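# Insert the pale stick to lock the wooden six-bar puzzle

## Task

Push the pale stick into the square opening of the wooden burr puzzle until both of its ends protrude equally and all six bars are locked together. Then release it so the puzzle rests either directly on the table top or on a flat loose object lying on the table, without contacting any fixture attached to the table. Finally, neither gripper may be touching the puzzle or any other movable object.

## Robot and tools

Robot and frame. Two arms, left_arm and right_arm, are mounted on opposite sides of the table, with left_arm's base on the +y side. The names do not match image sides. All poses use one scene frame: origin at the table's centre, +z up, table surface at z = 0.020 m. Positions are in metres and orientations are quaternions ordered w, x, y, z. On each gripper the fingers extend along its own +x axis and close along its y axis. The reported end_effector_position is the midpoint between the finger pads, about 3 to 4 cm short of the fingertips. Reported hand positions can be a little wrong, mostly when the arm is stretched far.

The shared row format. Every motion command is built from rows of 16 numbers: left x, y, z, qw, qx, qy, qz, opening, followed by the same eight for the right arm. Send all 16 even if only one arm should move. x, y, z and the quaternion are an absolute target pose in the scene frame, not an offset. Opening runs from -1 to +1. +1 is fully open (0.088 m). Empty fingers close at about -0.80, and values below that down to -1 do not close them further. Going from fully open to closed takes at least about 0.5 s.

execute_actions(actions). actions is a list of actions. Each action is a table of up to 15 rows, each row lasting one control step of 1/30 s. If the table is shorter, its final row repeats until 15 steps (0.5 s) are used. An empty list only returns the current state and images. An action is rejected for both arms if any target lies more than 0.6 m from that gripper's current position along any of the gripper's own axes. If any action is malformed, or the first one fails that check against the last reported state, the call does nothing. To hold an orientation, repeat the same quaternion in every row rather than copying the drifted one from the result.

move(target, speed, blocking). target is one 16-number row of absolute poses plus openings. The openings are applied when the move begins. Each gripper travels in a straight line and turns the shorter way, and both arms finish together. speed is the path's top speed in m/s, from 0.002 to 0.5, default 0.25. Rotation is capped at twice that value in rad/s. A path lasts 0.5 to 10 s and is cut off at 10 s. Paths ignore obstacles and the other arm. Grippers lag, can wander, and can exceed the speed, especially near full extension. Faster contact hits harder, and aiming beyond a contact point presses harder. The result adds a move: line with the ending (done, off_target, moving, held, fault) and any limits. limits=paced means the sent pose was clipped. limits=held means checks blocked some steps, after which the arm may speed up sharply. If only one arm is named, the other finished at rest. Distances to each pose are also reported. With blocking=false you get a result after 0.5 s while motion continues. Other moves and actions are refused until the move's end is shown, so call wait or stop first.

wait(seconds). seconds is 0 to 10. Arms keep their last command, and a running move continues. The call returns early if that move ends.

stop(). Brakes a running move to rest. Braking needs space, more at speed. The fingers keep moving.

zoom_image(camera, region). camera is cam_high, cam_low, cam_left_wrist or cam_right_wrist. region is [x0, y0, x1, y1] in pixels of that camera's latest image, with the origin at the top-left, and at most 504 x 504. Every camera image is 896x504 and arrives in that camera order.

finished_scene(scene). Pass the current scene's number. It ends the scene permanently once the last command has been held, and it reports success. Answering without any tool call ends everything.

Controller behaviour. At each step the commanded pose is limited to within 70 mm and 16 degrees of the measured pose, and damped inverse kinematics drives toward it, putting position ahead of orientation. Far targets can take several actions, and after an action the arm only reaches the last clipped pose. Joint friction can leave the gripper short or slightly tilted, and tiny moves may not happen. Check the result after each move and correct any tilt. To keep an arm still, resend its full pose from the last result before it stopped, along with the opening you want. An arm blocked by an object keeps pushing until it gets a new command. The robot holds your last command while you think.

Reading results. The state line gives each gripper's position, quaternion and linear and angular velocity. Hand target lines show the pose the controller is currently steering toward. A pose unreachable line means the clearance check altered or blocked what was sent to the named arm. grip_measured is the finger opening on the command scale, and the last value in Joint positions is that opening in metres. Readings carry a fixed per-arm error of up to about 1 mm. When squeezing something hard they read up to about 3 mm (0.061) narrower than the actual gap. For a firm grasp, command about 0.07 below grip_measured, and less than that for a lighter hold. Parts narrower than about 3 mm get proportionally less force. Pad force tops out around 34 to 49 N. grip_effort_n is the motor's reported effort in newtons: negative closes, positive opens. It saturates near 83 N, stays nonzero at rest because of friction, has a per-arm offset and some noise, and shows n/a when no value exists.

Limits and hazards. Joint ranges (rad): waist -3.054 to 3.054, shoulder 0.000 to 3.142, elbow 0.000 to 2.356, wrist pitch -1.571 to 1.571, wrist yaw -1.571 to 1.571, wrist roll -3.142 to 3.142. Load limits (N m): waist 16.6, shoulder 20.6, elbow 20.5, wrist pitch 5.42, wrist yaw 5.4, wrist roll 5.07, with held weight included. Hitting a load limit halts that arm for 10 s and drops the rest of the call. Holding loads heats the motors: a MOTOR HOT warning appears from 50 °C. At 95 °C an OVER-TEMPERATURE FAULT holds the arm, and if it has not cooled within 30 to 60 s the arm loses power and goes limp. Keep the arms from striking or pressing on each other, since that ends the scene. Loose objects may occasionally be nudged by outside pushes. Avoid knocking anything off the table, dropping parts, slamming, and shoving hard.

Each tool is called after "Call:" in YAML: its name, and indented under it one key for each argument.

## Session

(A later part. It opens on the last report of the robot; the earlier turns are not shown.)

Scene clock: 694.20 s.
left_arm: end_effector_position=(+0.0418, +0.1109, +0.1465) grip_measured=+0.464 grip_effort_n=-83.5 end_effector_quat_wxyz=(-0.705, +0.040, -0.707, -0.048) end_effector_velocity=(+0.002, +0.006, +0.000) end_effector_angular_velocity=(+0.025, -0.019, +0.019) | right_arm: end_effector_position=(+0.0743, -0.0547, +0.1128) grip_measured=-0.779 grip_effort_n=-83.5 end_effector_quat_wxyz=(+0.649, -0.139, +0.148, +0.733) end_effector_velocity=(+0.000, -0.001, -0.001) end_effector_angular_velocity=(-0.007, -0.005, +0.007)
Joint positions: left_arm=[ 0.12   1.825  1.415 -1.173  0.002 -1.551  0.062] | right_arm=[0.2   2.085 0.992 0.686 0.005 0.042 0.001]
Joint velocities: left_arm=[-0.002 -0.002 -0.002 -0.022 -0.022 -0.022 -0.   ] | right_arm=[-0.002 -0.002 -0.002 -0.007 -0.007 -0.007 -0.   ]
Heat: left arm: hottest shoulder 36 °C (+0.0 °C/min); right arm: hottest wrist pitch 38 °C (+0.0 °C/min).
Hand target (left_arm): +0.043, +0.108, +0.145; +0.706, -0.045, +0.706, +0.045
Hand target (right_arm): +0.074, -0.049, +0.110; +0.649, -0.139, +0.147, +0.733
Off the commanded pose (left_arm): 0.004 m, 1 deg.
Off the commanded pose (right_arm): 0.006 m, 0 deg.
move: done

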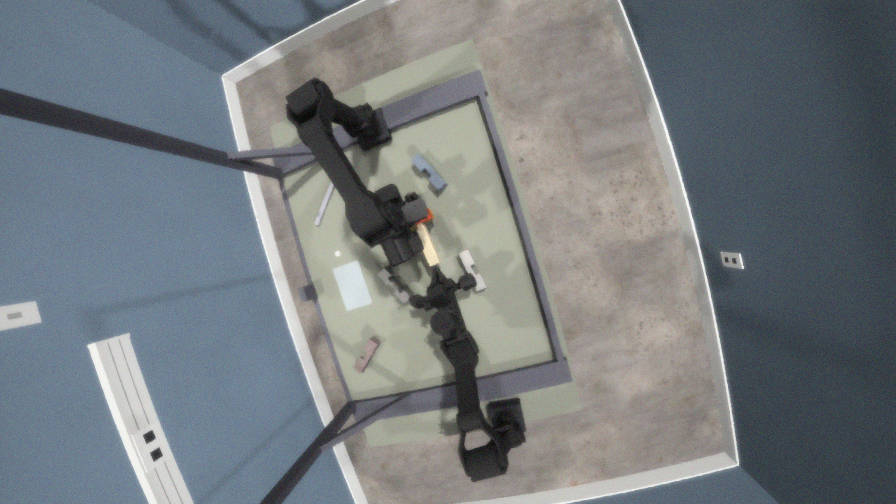

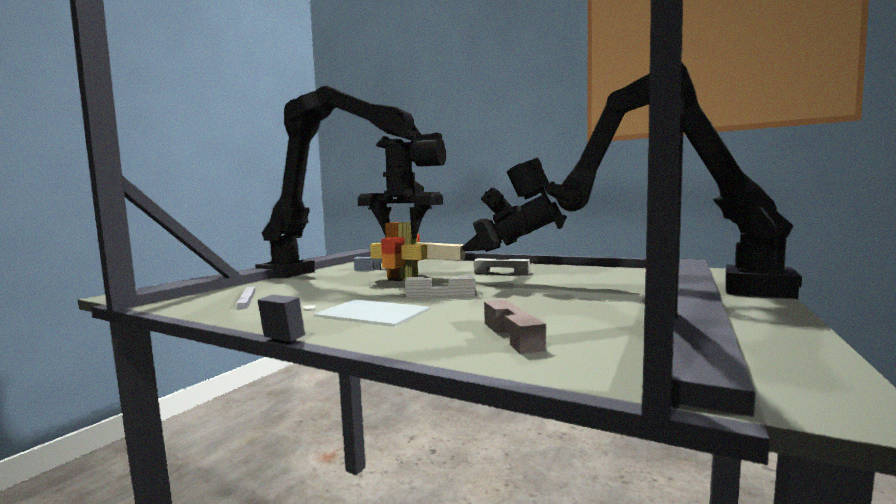

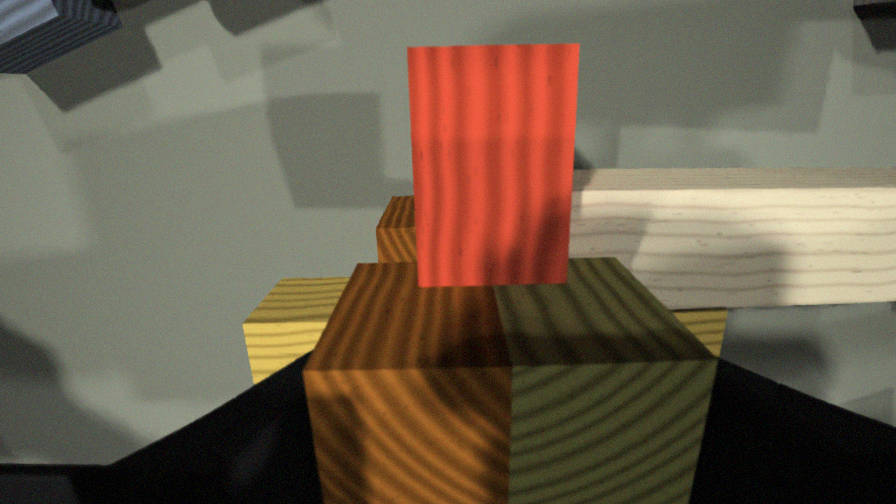

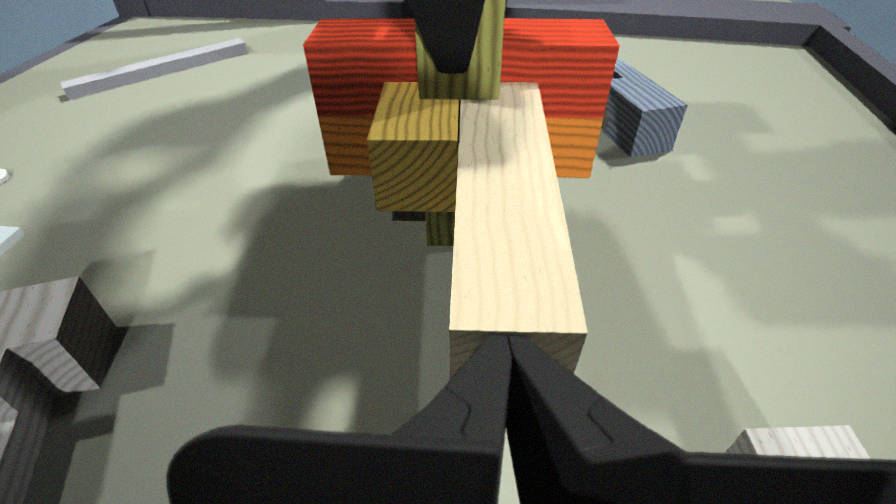

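Call:
move:
  target: [0.0430,0.1085,0.146,0.7057,-0.0450,0.7057,0.0450,0.40,0.0760,-0.0690,0.1090,0.6490,-0.1393,0.1472,0.7335,-0.85]
  speed: 0.025

Call:
execute_actions:
  actions:
    - [[0.0430,0.1085,0.146,0.7057,-0.0450,0.7057,0.0450,0.44,0.0760,-0.0690,0.1090,0.6490,-0.1393,0.1472,0.7335,-0.85],[0.0430,0.1085,0.146,0.7057,-0.0450,0.7057,0.0450,0.46,0.0760,-0.0690,0.1090,0.6490,-0.1393,0.1472,0.7335,-0.85],[0.0430,0.1085,0.146,0.7057,-0.0450,0.7057,0.0450,0.48,0.0760,-0.0690,0.1090,0.6490,-0.1393,0.1472,0.7335,-0.85],[0.0430,0.1085,0.146,0.7057,-0.0450,0.7057,0.0450,0.50,0.0760,-0.0690,0.1090,0.6490,-0.1393,0.1472,0.7335,-0.85],[0.0430,0.1085,0.146,0.7057,-0.0450,0.7057,0.0450,0.52,0.0760,-0.0690,0.1090,0.6490,-0.1393,0.1472,0.7335,-0.85],[0.0430,0.1085,0.146,0.7057,-0.0450,0.7057,0.0450,0.54,0.0760,-0.0690,0.1090,0.6490,-0.1393,0.1472,0.7335,-0.85],[0.0430,0.1085,0.146,0.7057,-0.0450,0.7057,0.0450,0.56,0.0760,-0.0690,0.1090,0.6490,-0.1393,0.1472,0.7335,-0.85],[0.0430,0.1085,0.146,0.7057,-0.0450,0.7057,0.0450,0.57,0.0760,-0.0690,0.1090,0.6490,-0.1393,0.1472,0.7335,-0.85]]

Call:
zoom_image:
  camera: "cam_low"
  region: [360, 210, 520, 290]

Scene clock: 714.37 s.
left_arm: end_effector_position=(+0.0419, +0.1097, +0.1464) grip_measured=+0.464 grip_effort_n=-83.5 end_effector_quat_wxyz=(-0.705, +0.042, -0.707, -0.046) end_effector_velocity=(+0.000, -0.002, +0.001) end_effector_angular_velocity=(-0.013, +0.006, -0.005) | right_arm: end_effector_position=(+0.0758, -0.0662, +0.1079) grip_measured=-0.779 grip_effort_n=-83.5 end_effector_quat_wxyz=(+0.649, -0.139, +0.148, +0.733) end_effector_velocity=(-0.002, -0.003, -0.001) end_effector_angular_velocity=(-0.008, +0.001, +0.021)
Joint positions: left_arm=[ 0.12   1.825  1.415 -1.167  0.002 -1.551  0.062] | right_arm=[0.2   2.07  0.935 0.728 0.005 0.042 0.001]
Joint velocities: left_arm=[ 0.002 -0.002  0.002  0.007  0.007  0.007 -0.   ] | right_arm=[-0.002 -0.007 -0.007 -0.007 -0.022 -0.007 -0.   ]
Heat: left arm: hottest shoulder 35 °C (-1.0 °C/min); right arm: hottest elbow 38 °C (+0.0 °C/min).
Hand target (left_arm): +0.043, +0.108, +0.146; +0.706, -0.045, +0.706, +0.045
Hand target (right_arm): +0.076, -0.069, +0.109; +0.649, -0.139, +0.147, +0.733
Off the commanded pose (left_arm): 0.002 m, 0 deg.
Off the commanded pose (right_arm): 0.003 m, 0 deg.
move: done

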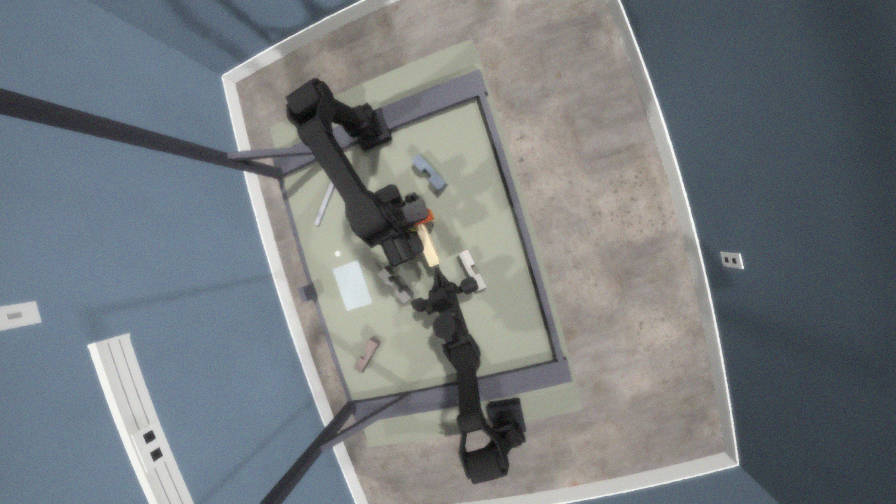

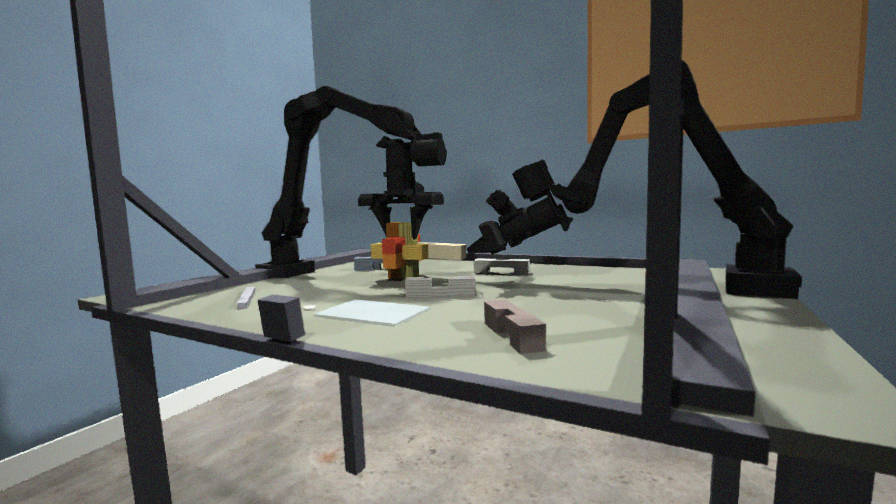

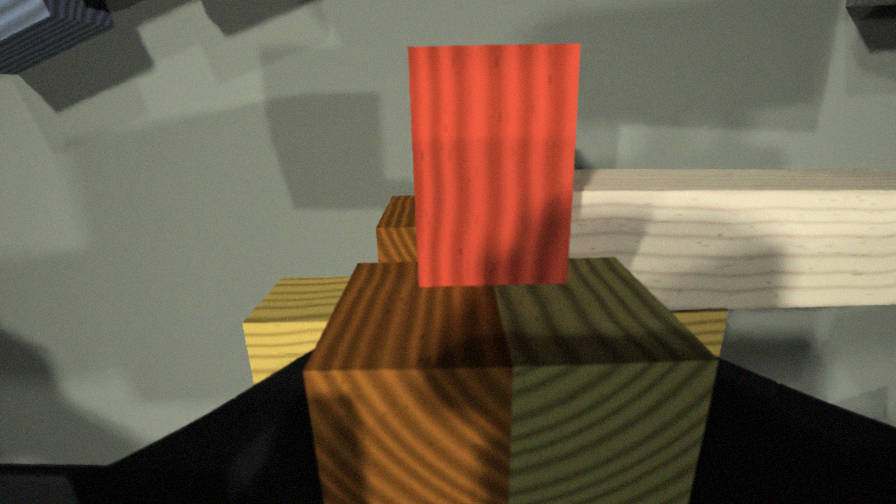

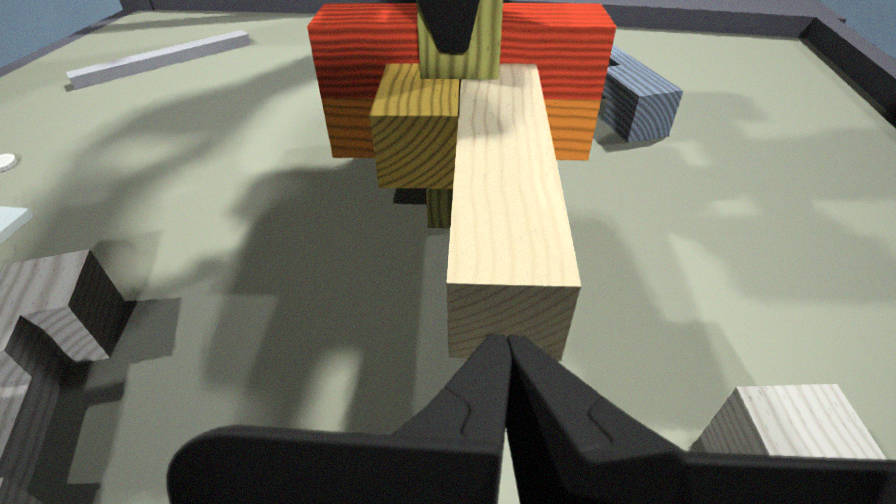

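Scene clock: 714.87 s.
left_arm: end_effector_position=(+0.0421, +0.1083, +0.1464) grip_measured=+0.564 grip_effort_n=15.6 end_effector_quat_wxyz=(-0.705, +0.044, -0.706, -0.044) end_effector_velocity=(-0.001, -0.001, +0.002) end_effector_angular_velocity=(-0.011, -0.009, -0.000) | right_arm: end_effector_position=(+0.0758, -0.0662, +0.1080) grip_measured=-0.779 grip_effort_n=-83.5 end_effector_quat_wxyz=(+0.649, -0.139, +0.148, +0.733) end_effector_velocity=(+0.000, -0.001, +0.001) end_effector_angular_velocity=(-0.002, -0.004, +0.007)
Joint positions: left_arm=[ 0.12   1.825  1.415 -1.161  0.002 -1.551  0.067] | right_arm=[0.2   2.07  0.934 0.729 0.005 0.042 0.001]
Joint velocities: left_arm=[-0.007 -0.007 -0.002  0.007 -0.007 -0.007  0.001] | right_arm=[-0.002 -0.007 -0.002 -0.007 -0.007 -0.007 -0.   ]
Heat: left arm: hottest shoulder 35 °C (-1.0 °C/min); right arm: hottest elbow 38 °C (+0.0 °C/min).
Hand target (left_arm): +0.043, +0.109, +0.146; +0.706, -0.045, +0.706, +0.045
Hand target (right_arm): +0.076, -0.069, +0.109; +0.649, -0.139, +0.147, +0.733
Off the commanded pose (left_arm): 0.001 m, 0 deg.
Off the commanded pose (right_arm): 0.003 m, 0 deg.

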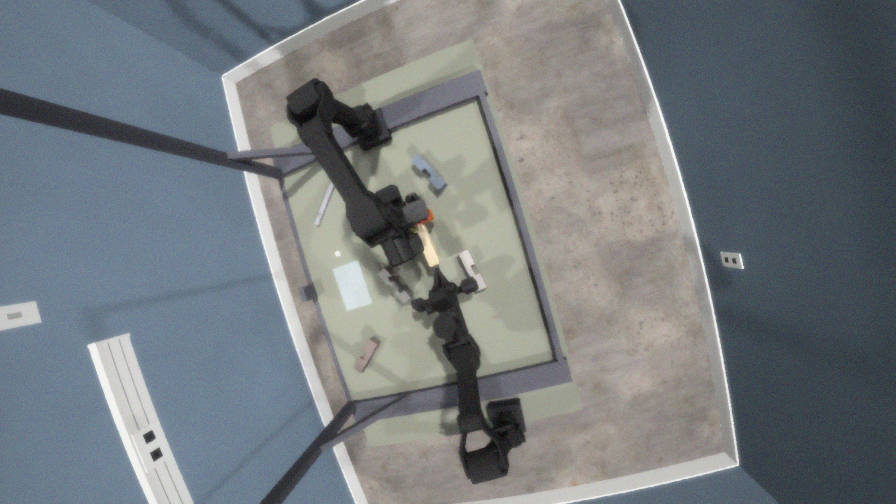

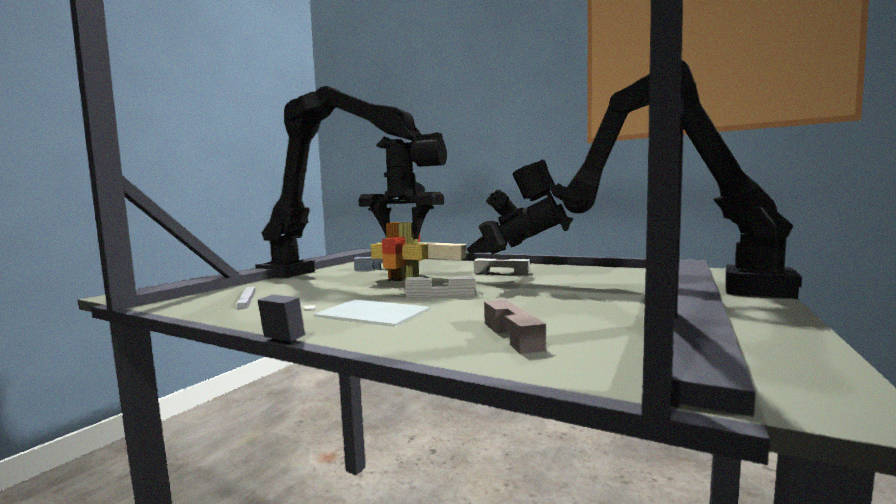

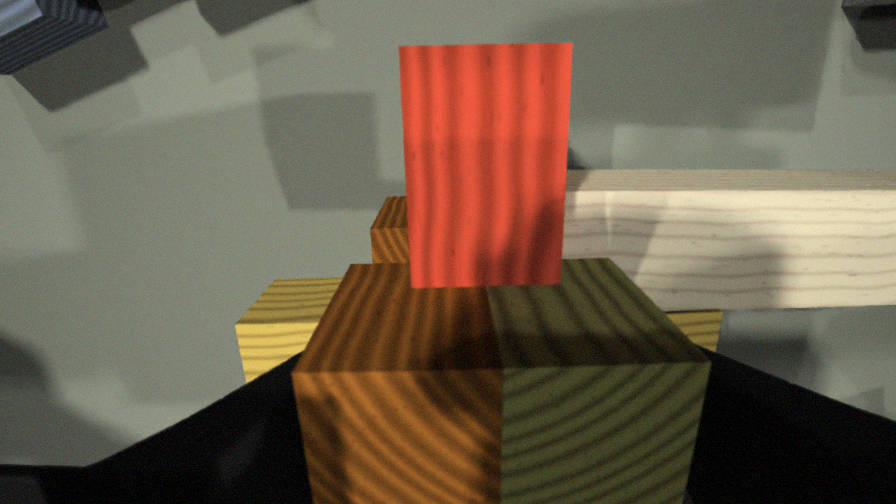

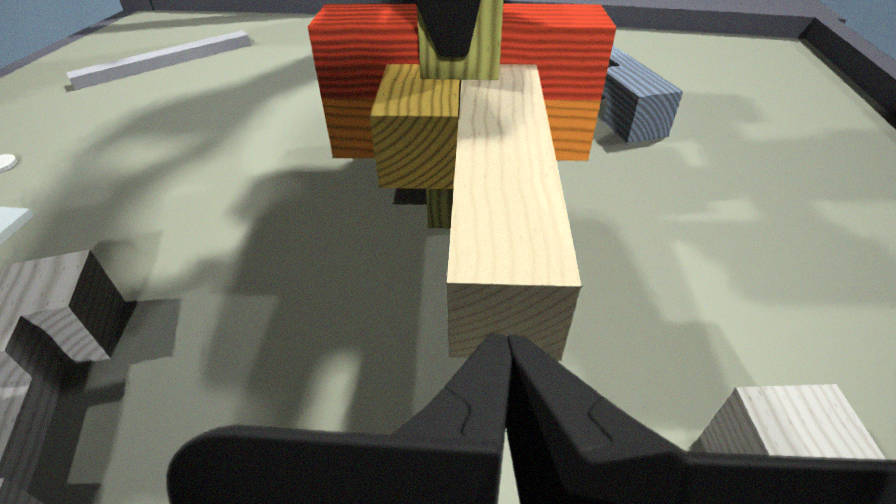

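Region (360, 210, 520, 290) of cam_low's 896x504 image, scaled by 3.150, with more detail than that image has.

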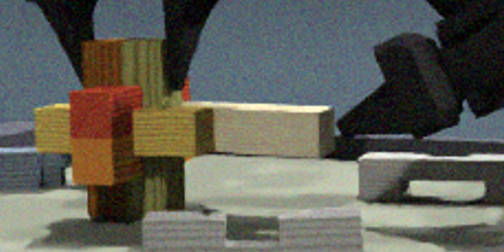

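Call:
move:
  target: [0.0430,0.1085,0.146,0.7057,-0.0450,0.7057,0.0450,0.57,0.0733,-0.0460,0.1070,0.6490,-0.1393,0.1472,0.7335,-0.85]
  speed: 0.012

Call:
zoom_image:
  camera: "cam_low"
  region: [360, 210, 520, 290]

Scene clock: 720.73 s.
left_arm: end_effector_position=(+0.0417, +0.1111, +0.1465) grip_measured=+0.568 grip_effort_n=10.5 end_effector_quat_wxyz=(-0.705, +0.039, -0.707, -0.049) end_effector_velocity=(+0.002, +0.006, -0.001) end_effector_angular_velocity=(+0.030, -0.018, +0.005) | right_arm: end_effector_position=(+0.0746, -0.0515, +0.1084) grip_measured=-0.779 grip_effort_n=-83.5 end_effector_quat_wxyz=(+0.650, -0.140, +0.149, +0.732) end_effector_velocity=(+0.000, -0.000, -0.002) end_effector_angular_velocity=(-0.007, -0.005, +0.007)
Joint positions: left_arm=[ 0.12   1.825  1.415 -1.174  0.002 -1.551  0.067] | right_arm=[0.199 2.105 1.006 0.69  0.005 0.042 0.001]
Joint velocities: left_arm=[-0.002  0.002 -0.002 -0.022 -0.022 -0.007 -0.   ] | right_arm=[-0.002  0.002  0.002 -0.007 -0.007 -0.007 -0.   ]
Heat: left arm: hottest shoulder 35 °C (-2.0 °C/min); right arm: hottest shoulder 37 °C (-1.0 °C/min).
Hand target (left_arm): +0.043, +0.109, +0.146; +0.706, -0.045, +0.706, +0.045
Hand target (right_arm): +0.073, -0.046, +0.107; +0.649, -0.139, +0.147, +0.733
Off the commanded pose (left_arm): 0.003 m, 1 deg.
Off the commanded pose (right_arm): 0.006 m, 0 deg.
move: done

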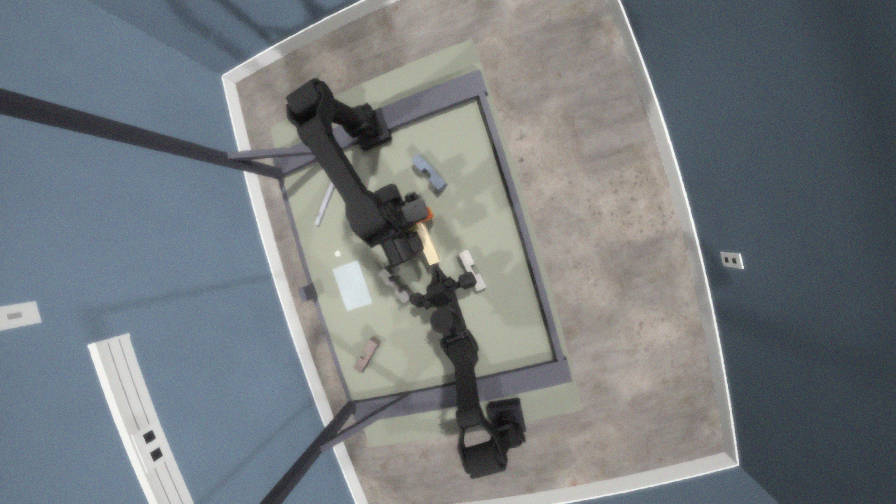

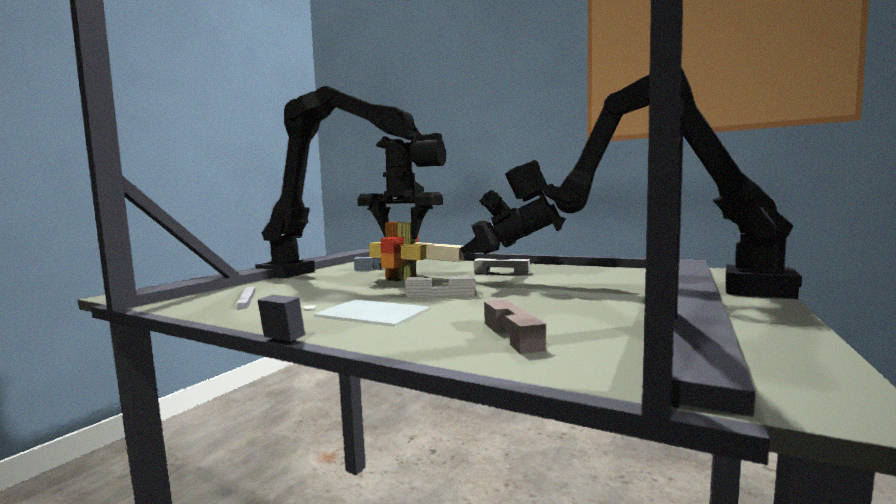

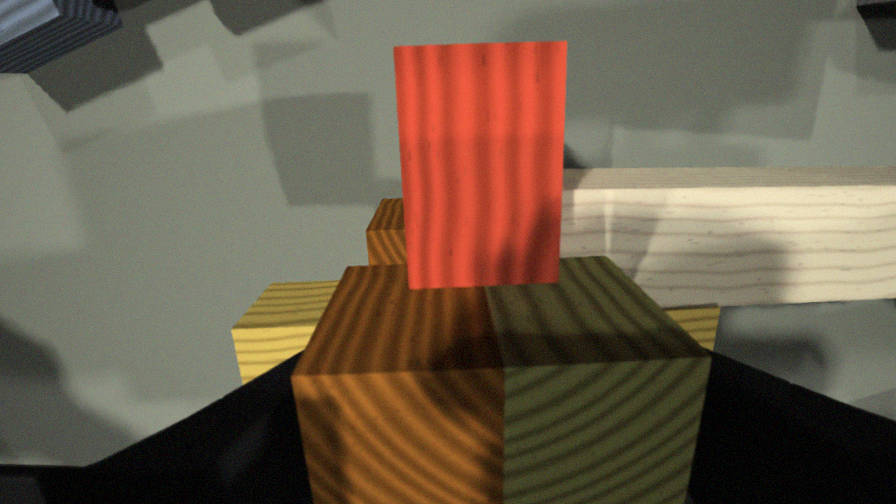

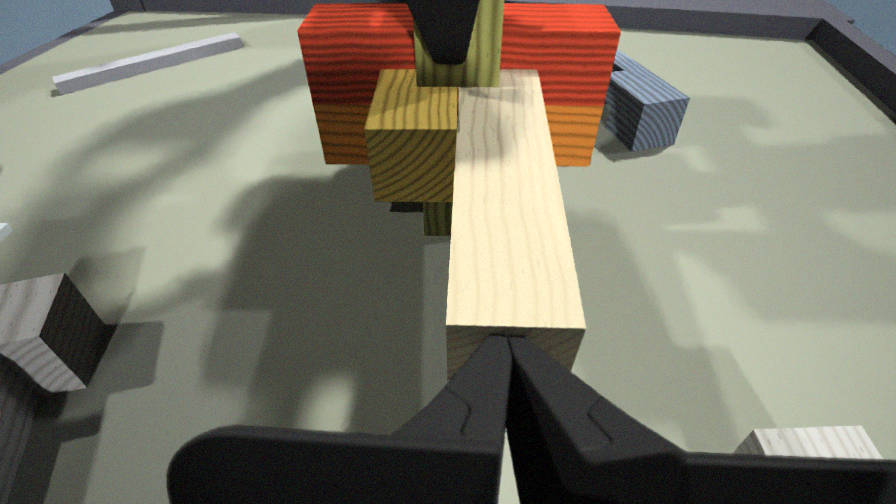

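Region (360, 210, 520, 290) of cam_low's 896x504 image, scaled by 3.150, with more detail than that image has.

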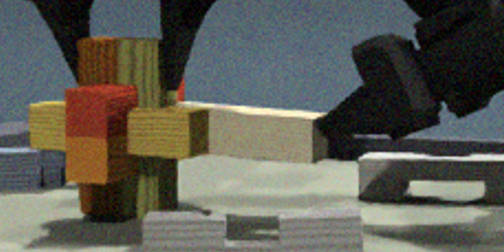

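Call:
move:
  target: [0.0427,0.1120,0.146,0.7057,-0.0450,0.7057,0.0450,0.57,0.0757,-0.0680,0.1080,0.6490,-0.1393,0.1472,0.7335,0.15]
  speed: 0.03

Call:
execute_actions:
  actions:
    - [[0.0427,0.1125,0.146,0.7057,-0.0450,0.7057,0.0450,0.55,0.0757,-0.0680,0.1080,0.6490,-0.1393,0.1472,0.7335,0.15],[0.0427,0.1125,0.146,0.7057,-0.0450,0.7057,0.0450,0.535,0.0757,-0.0680,0.1080,0.6490,-0.1393,0.1472,0.7335,0.15],[0.0427,0.1125,0.146,0.7057,-0.0450,0.7057,0.0450,0.52,0.0757,-0.0680,0.1080,0.6490,-0.1393,0.1472,0.7335,0.15],[0.0427,0.1125,0.146,0.7057,-0.0450,0.7057,0.0450,0.505,0.0757,-0.0680,0.1080,0.6490,-0.1393,0.1472,0.7335,0.15],[0.0427,0.1125,0.146,0.7057,-0.0450,0.7057,0.0450,0.49,0.0757,-0.0680,0.1080,0.6490,-0.1393,0.1472,0.7335,0.15],[0.0427,0.1125,0.146,0.7057,-0.0450,0.7057,0.0450,0.475,0.0757,-0.0680,0.1080,0.6490,-0.1393,0.1472,0.7335,0.15],[0.0427,0.1125,0.146,0.7057,-0.0450,0.7057,0.0450,0.46,0.0757,-0.0680,0.1080,0.6490,-0.1393,0.1472,0.7335,0.15],[0.0427,0.1125,0.146,0.7057,-0.0450,0.7057,0.0450,0.44,0.0757,-0.0680,0.1080,0.6490,-0.1393,0.1472,0.7335,0.15],[0.0427,0.1125,0.146,0.7057,-0.0450,0.7057,0.0450,0.42,0.0757,-0.0680,0.1080,0.6490,-0.1393,0.1472,0.7335,0.15]]

Call:
zoom_image:
  camera: "cam_right_wrist"
  region: [280, 0, 680, 360]

Scene clock: 791.50 s.
left_arm: end_effector_position=(+0.0418, +0.1105, +0.1442) grip_measured=+0.568 grip_effort_n=10.5 end_effector_quat_wxyz=(-0.705, +0.041, -0.707, -0.047) end_effector_velocity=(+0.002, +0.003, +0.000) end_effector_angular_velocity=(+0.010, -0.021, +0.005) | right_arm: end_effector_position=(+0.0764, -0.0650, +0.1070) grip_measured=+0.148 grip_effort_n=15.6 end_effector_quat_wxyz=(+0.650, -0.139, +0.148, +0.732) end_effector_velocity=(+0.000, -0.001, +0.000) end_effector_angular_velocity=(+0.003, -0.003, +0.007)
Joint positions: left_arm=[ 0.12   1.825  1.406 -1.16   0.002 -1.551  0.067] | right_arm=[0.199 2.076 0.939 0.73  0.005 0.042 0.046]
Joint velocities: left_arm=[-0.002 -0.002 -0.002 -0.007 -0.022 -0.007 -0.   ] | right_arm=[-0.002 -0.002 -0.007  0.007 -0.007 -0.007 -0.   ]
Heat: left arm: hottest shoulder 36 °C (+1.0 °C/min); right arm: hottest elbow 40 °C (+2.0 °C/min).
Hand target (left_arm): +0.043, +0.112, +0.146; +0.706, -0.045, +0.706, +0.045
Hand target (right_arm): +0.076, -0.068, +0.108; +0.649, -0.139, +0.147, +0.733
Off the commanded pose (left_arm): 0.003 m, 1 deg.
Off the commanded pose (right_arm): 0.003 m, 0 deg.
move: done

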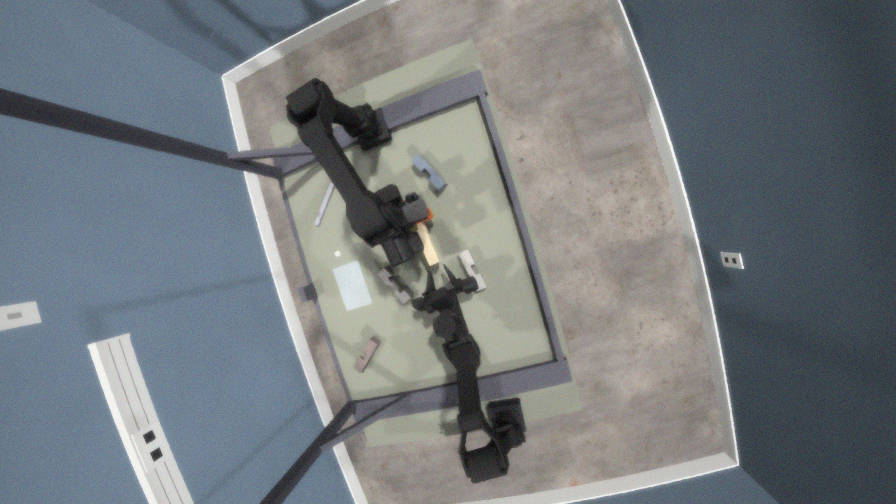

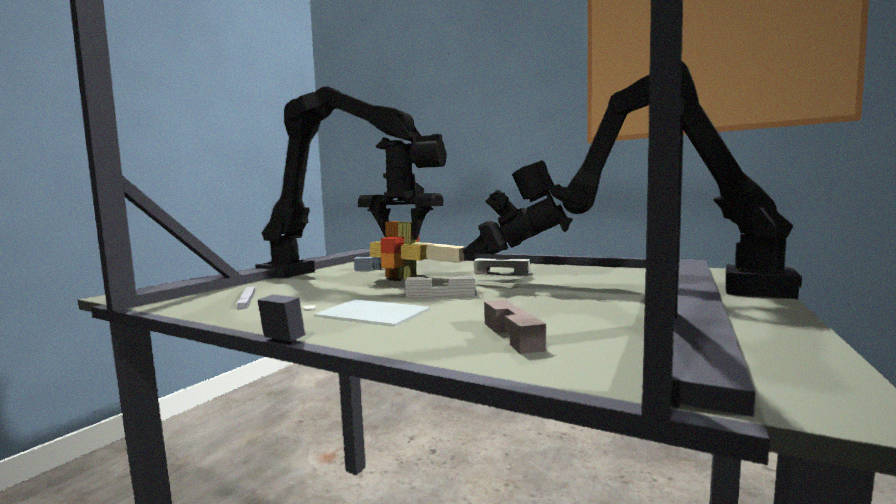

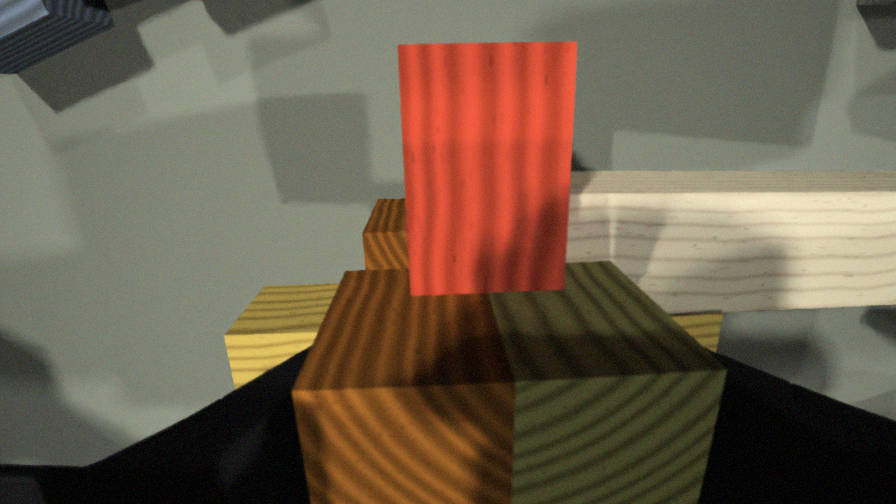

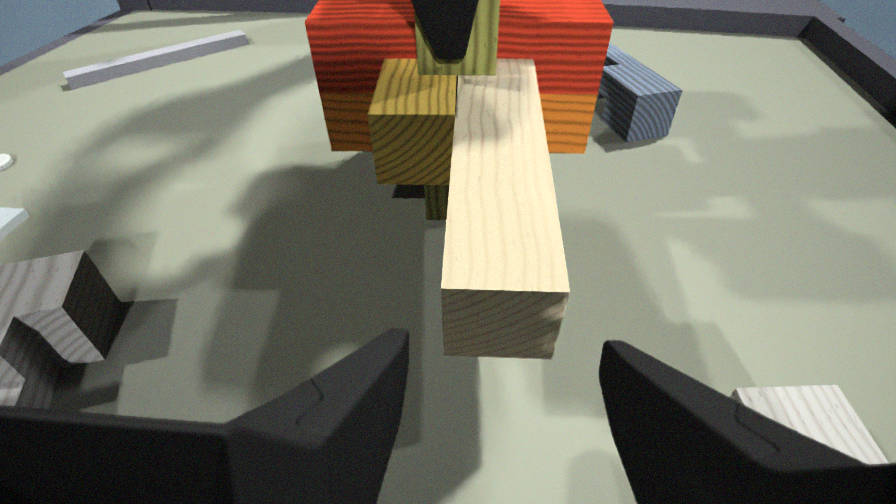

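Scene clock: 792.00 s.
left_arm: end_effector_position=(+0.0417, +0.1110, +0.1440) grip_measured=+0.468 grip_effort_n=-83.5 end_effector_quat_wxyz=(-0.705, +0.041, -0.707, -0.047) end_effector_velocity=(+0.001, -0.002, +0.003) end_effector_angular_velocity=(-0.016, -0.010, +0.005) | right_arm: end_effector_position=(+0.0765, -0.0651, +0.1071) grip_measured=+0.148 grip_effort_n=16.0 end_effector_quat_wxyz=(+0.650, -0.139, +0.148, +0.732) end_effector_velocity=(-0.005, -0.000, +0.001) end_effector_angular_velocity=(-0.001, -0.012, +0.031)
Joint positions: left_arm=[ 0.12   1.824  1.403 -1.159  0.002 -1.551  0.062] | right_arm=[0.199 2.075 0.939 0.73  0.005 0.042 0.046]
Joint velocities: left_arm=[-0.002 -0.007  0.002  0.007 -0.007 -0.007  0.   ] | right_arm=[ 0.002 -0.002  0.002 -0.007 -0.022 -0.022  0.   ]
Heat: left arm: hottest shoulder 36 °C (+1.0 °C/min); right arm: hottest elbow 40 °C (+2.0 °C/min).
Hand target (left_arm): +0.043, +0.112, +0.146; +0.706, -0.045, +0.706, +0.045
Hand target (right_arm): +0.076, -0.068, +0.108; +0.649, -0.139, +0.147, +0.733
Off the commanded pose (left_arm): 0.003 m, 1 deg.
Off the commanded pose (right_arm): 0.003 m, 0 deg.

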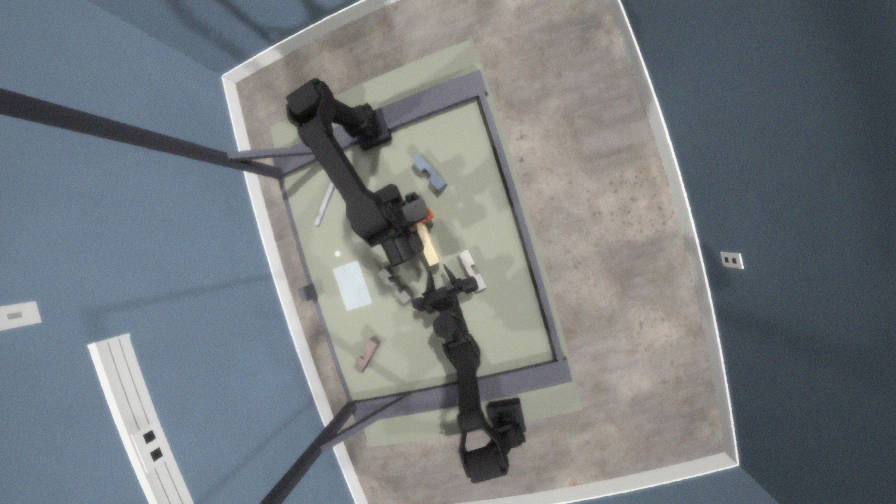

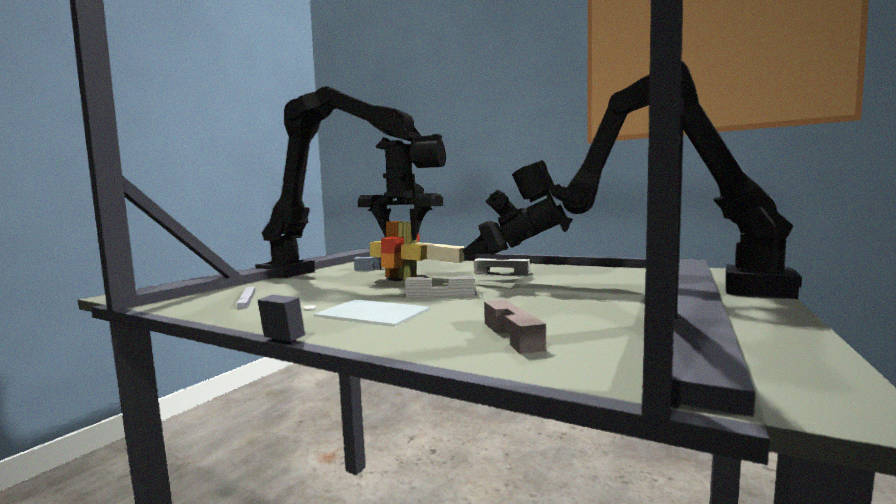

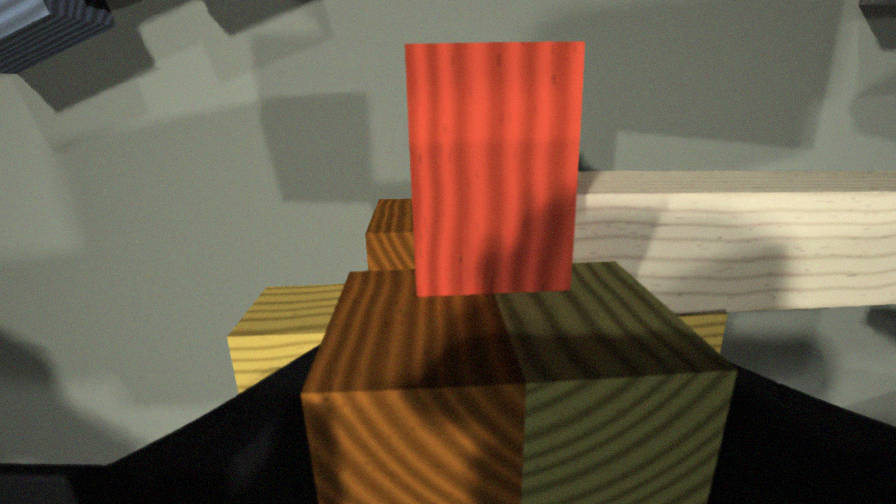

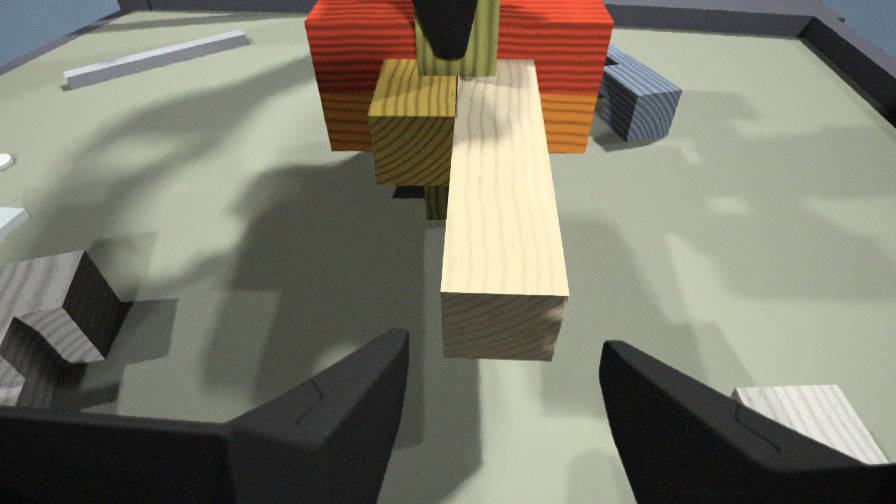

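Region (280, 0, 680, 360) of cam_right_wrist's 896x504 image, scaled by 1.260, with more detail than that image has; it fills the top 454 rows of this view, and the rest is white.

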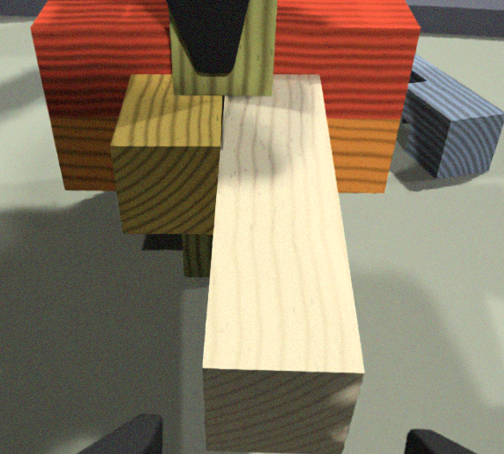

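Call:
execute_actions:
  actions:
    - [[0.0427,0.1125,0.146,0.7057,-0.0450,0.7057,0.0450,0.46,0.0757,-0.0680,0.1080,0.6490,-0.1393,0.1472,0.7335,0.15],[0.0427,0.1128,0.146,0.7057,-0.0450,0.7057,0.0450,0.49,0.0757,-0.0680,0.1080,0.6490,-0.1393,0.1472,0.7335,0.15],[0.0427,0.1131,0.146,0.7057,-0.0450,0.7057,0.0450,0.52,0.0757,-0.0680,0.1080,0.6490,-0.1393,0.1472,0.7335,0.15],[0.0426,0.1134,0.146,0.7057,-0.0450,0.7057,0.0450,0.55,0.0757,-0.0680,0.1080,0.6490,-0.1393,0.1472,0.7335,0.15],[0.0426,0.1137,0.146,0.7057,-0.0450,0.7057,0.0450,0.58,0.0757,-0.0680,0.1080,0.6490,-0.1393,0.1472,0.7335,0.15],[0.0425,0.1140,0.146,0.7057,-0.0450,0.7057,0.0450,0.61,0.0757,-0.0680,0.1080,0.6490,-0.1393,0.1472,0.7335,0.15],[0.0425,0.1143,0.146,0.7057,-0.0450,0.7057,0.0450,0.64,0.0757,-0.0680,0.1080,0.6490,-0.1393,0.1472,0.7335,0.15],[0.0425,0.1146,0.146,0.7057,-0.0450,0.7057,0.0450,0.67,0.0757,-0.0680,0.1080,0.6490,-0.1393,0.1472,0.7335,0.15],[0.0424,0.1150,0.146,0.7057,-0.0450,0.7057,0.0450,0.70,0.0757,-0.0680,0.1080,0.6490,-0.1393,0.1472,0.7335,0.15],[0.0424,0.1150,0.146,0.7057,-0.0450,0.7057,0.0450,0.72,0.0757,-0.0680,0.1080,0.6490,-0.1393,0.1472,0.7335,0.15]]

Call:
zoom_image:
  camera: "cam_low"
  region: [350, 205, 500, 290]

Scene clock: 804.50 s.
left_arm: end_effector_position=(+0.0415, +0.1126, +0.1435) grip_measured=+0.708 grip_effort_n=16.0 end_effector_quat_wxyz=(-0.705, +0.041, -0.707, -0.047) end_effector_velocity=(+0.002, +0.002, +0.005) end_effector_angular_velocity=(-0.006, -0.008, +0.024) | right_arm: end_effector_position=(+0.0765, -0.0652, +0.1070) grip_measured=+0.148 grip_effort_n=16.0 end_effector_quat_wxyz=(+0.650, -0.139, +0.148, +0.732) end_effector_velocity=(+0.002, +0.000, -0.001) end_effector_angular_velocity=(+0.005, -0.023, -0.000)
Joint positions: left_arm=[ 0.12   1.817  1.392 -1.154  0.002 -1.551  0.074] | right_arm=[0.199 2.075 0.938 0.731 0.005 0.042 0.046]
Joint velocities: left_arm=[ 0.002 -0.017 -0.002 -0.007 -0.007 -0.022  0.005] | right_arm=[-0.002  0.002 -0.002  0.007  0.007 -0.022 -0.   ]
Heat: left arm: hottest shoulder 37 °C (+2.0 °C/min); right arm: hottest shoulder 38 °C (-1.0 °C/min).
Hand target (left_arm): +0.042, +0.115, +0.146; +0.706, -0.045, +0.706, +0.045
Hand target (right_arm): +0.076, -0.068, +0.108; +0.649, -0.139, +0.147, +0.733
Off the commanded pose (left_arm): 0.004 m, 0 deg.
Off the commanded pose (right_arm): 0.003 m, 0 deg.

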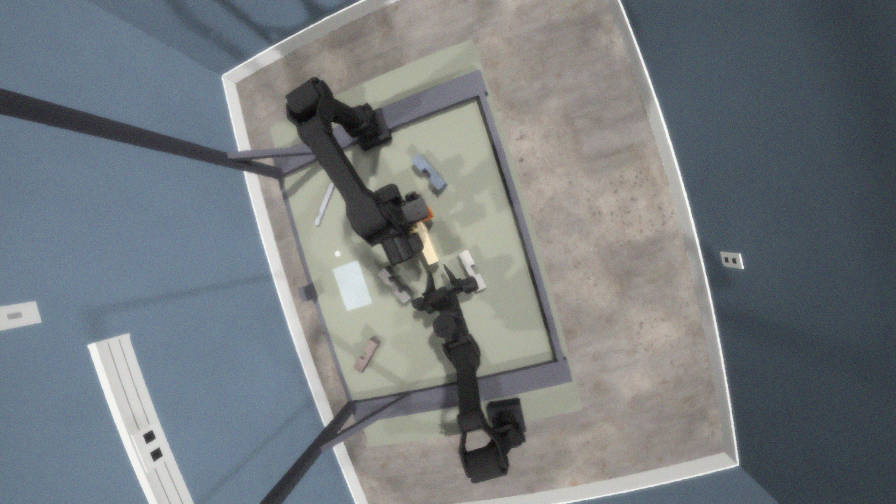

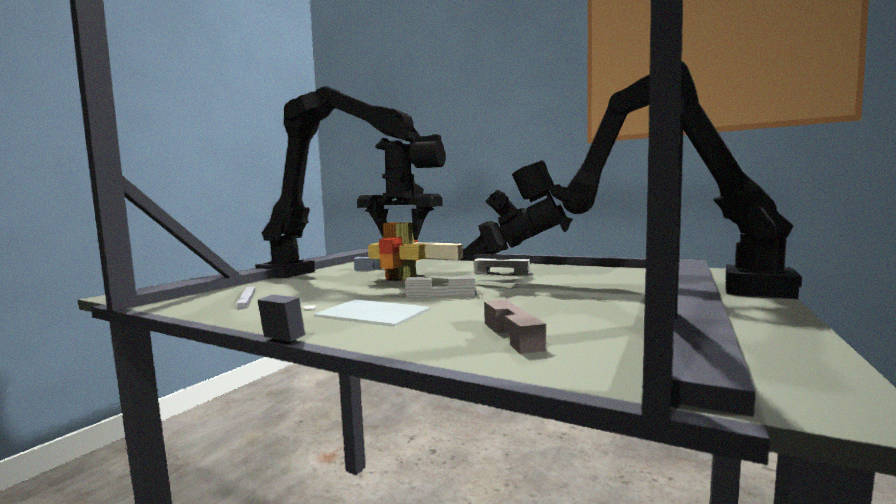

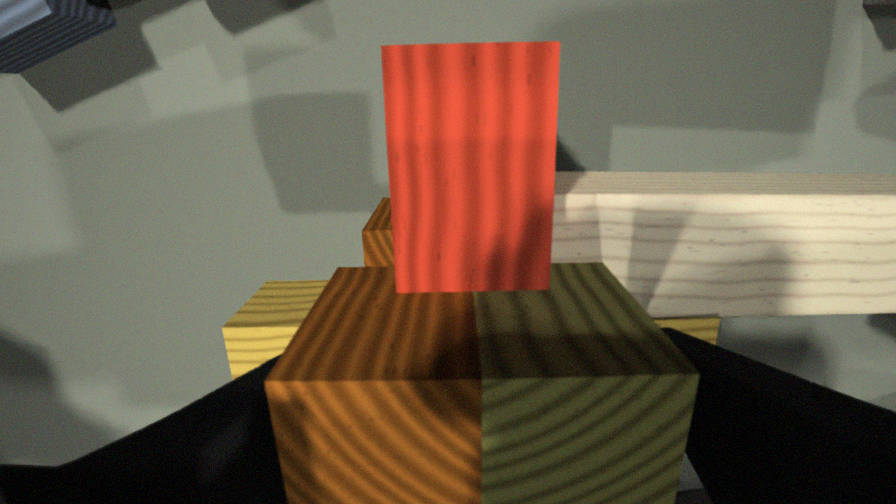

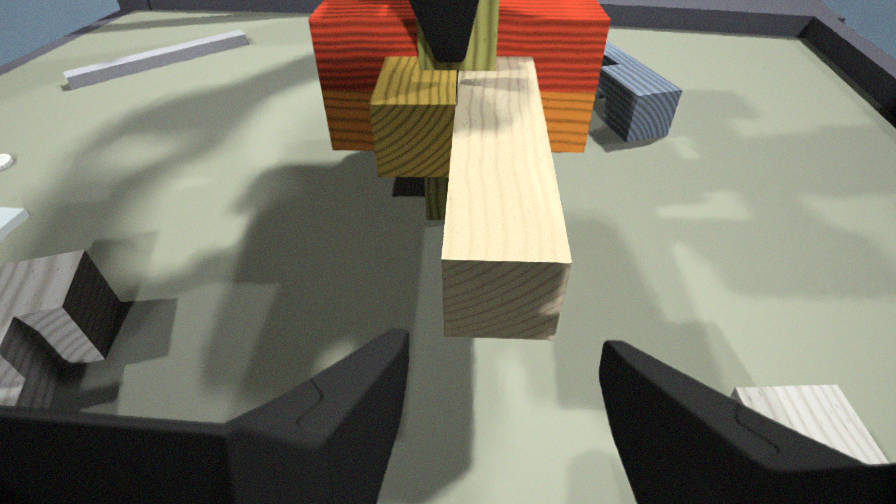

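Region (350, 205, 500, 290) of cam_low's 896x504 image, scaled by 3.360, with more detail than that image has; it fills the top 286 rows of this view, and the rest is white.

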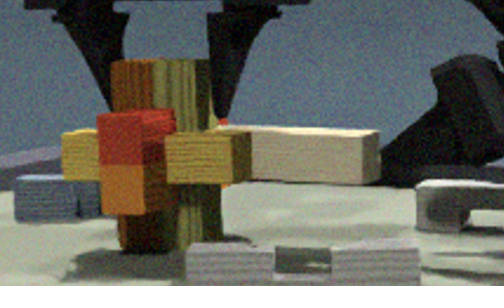

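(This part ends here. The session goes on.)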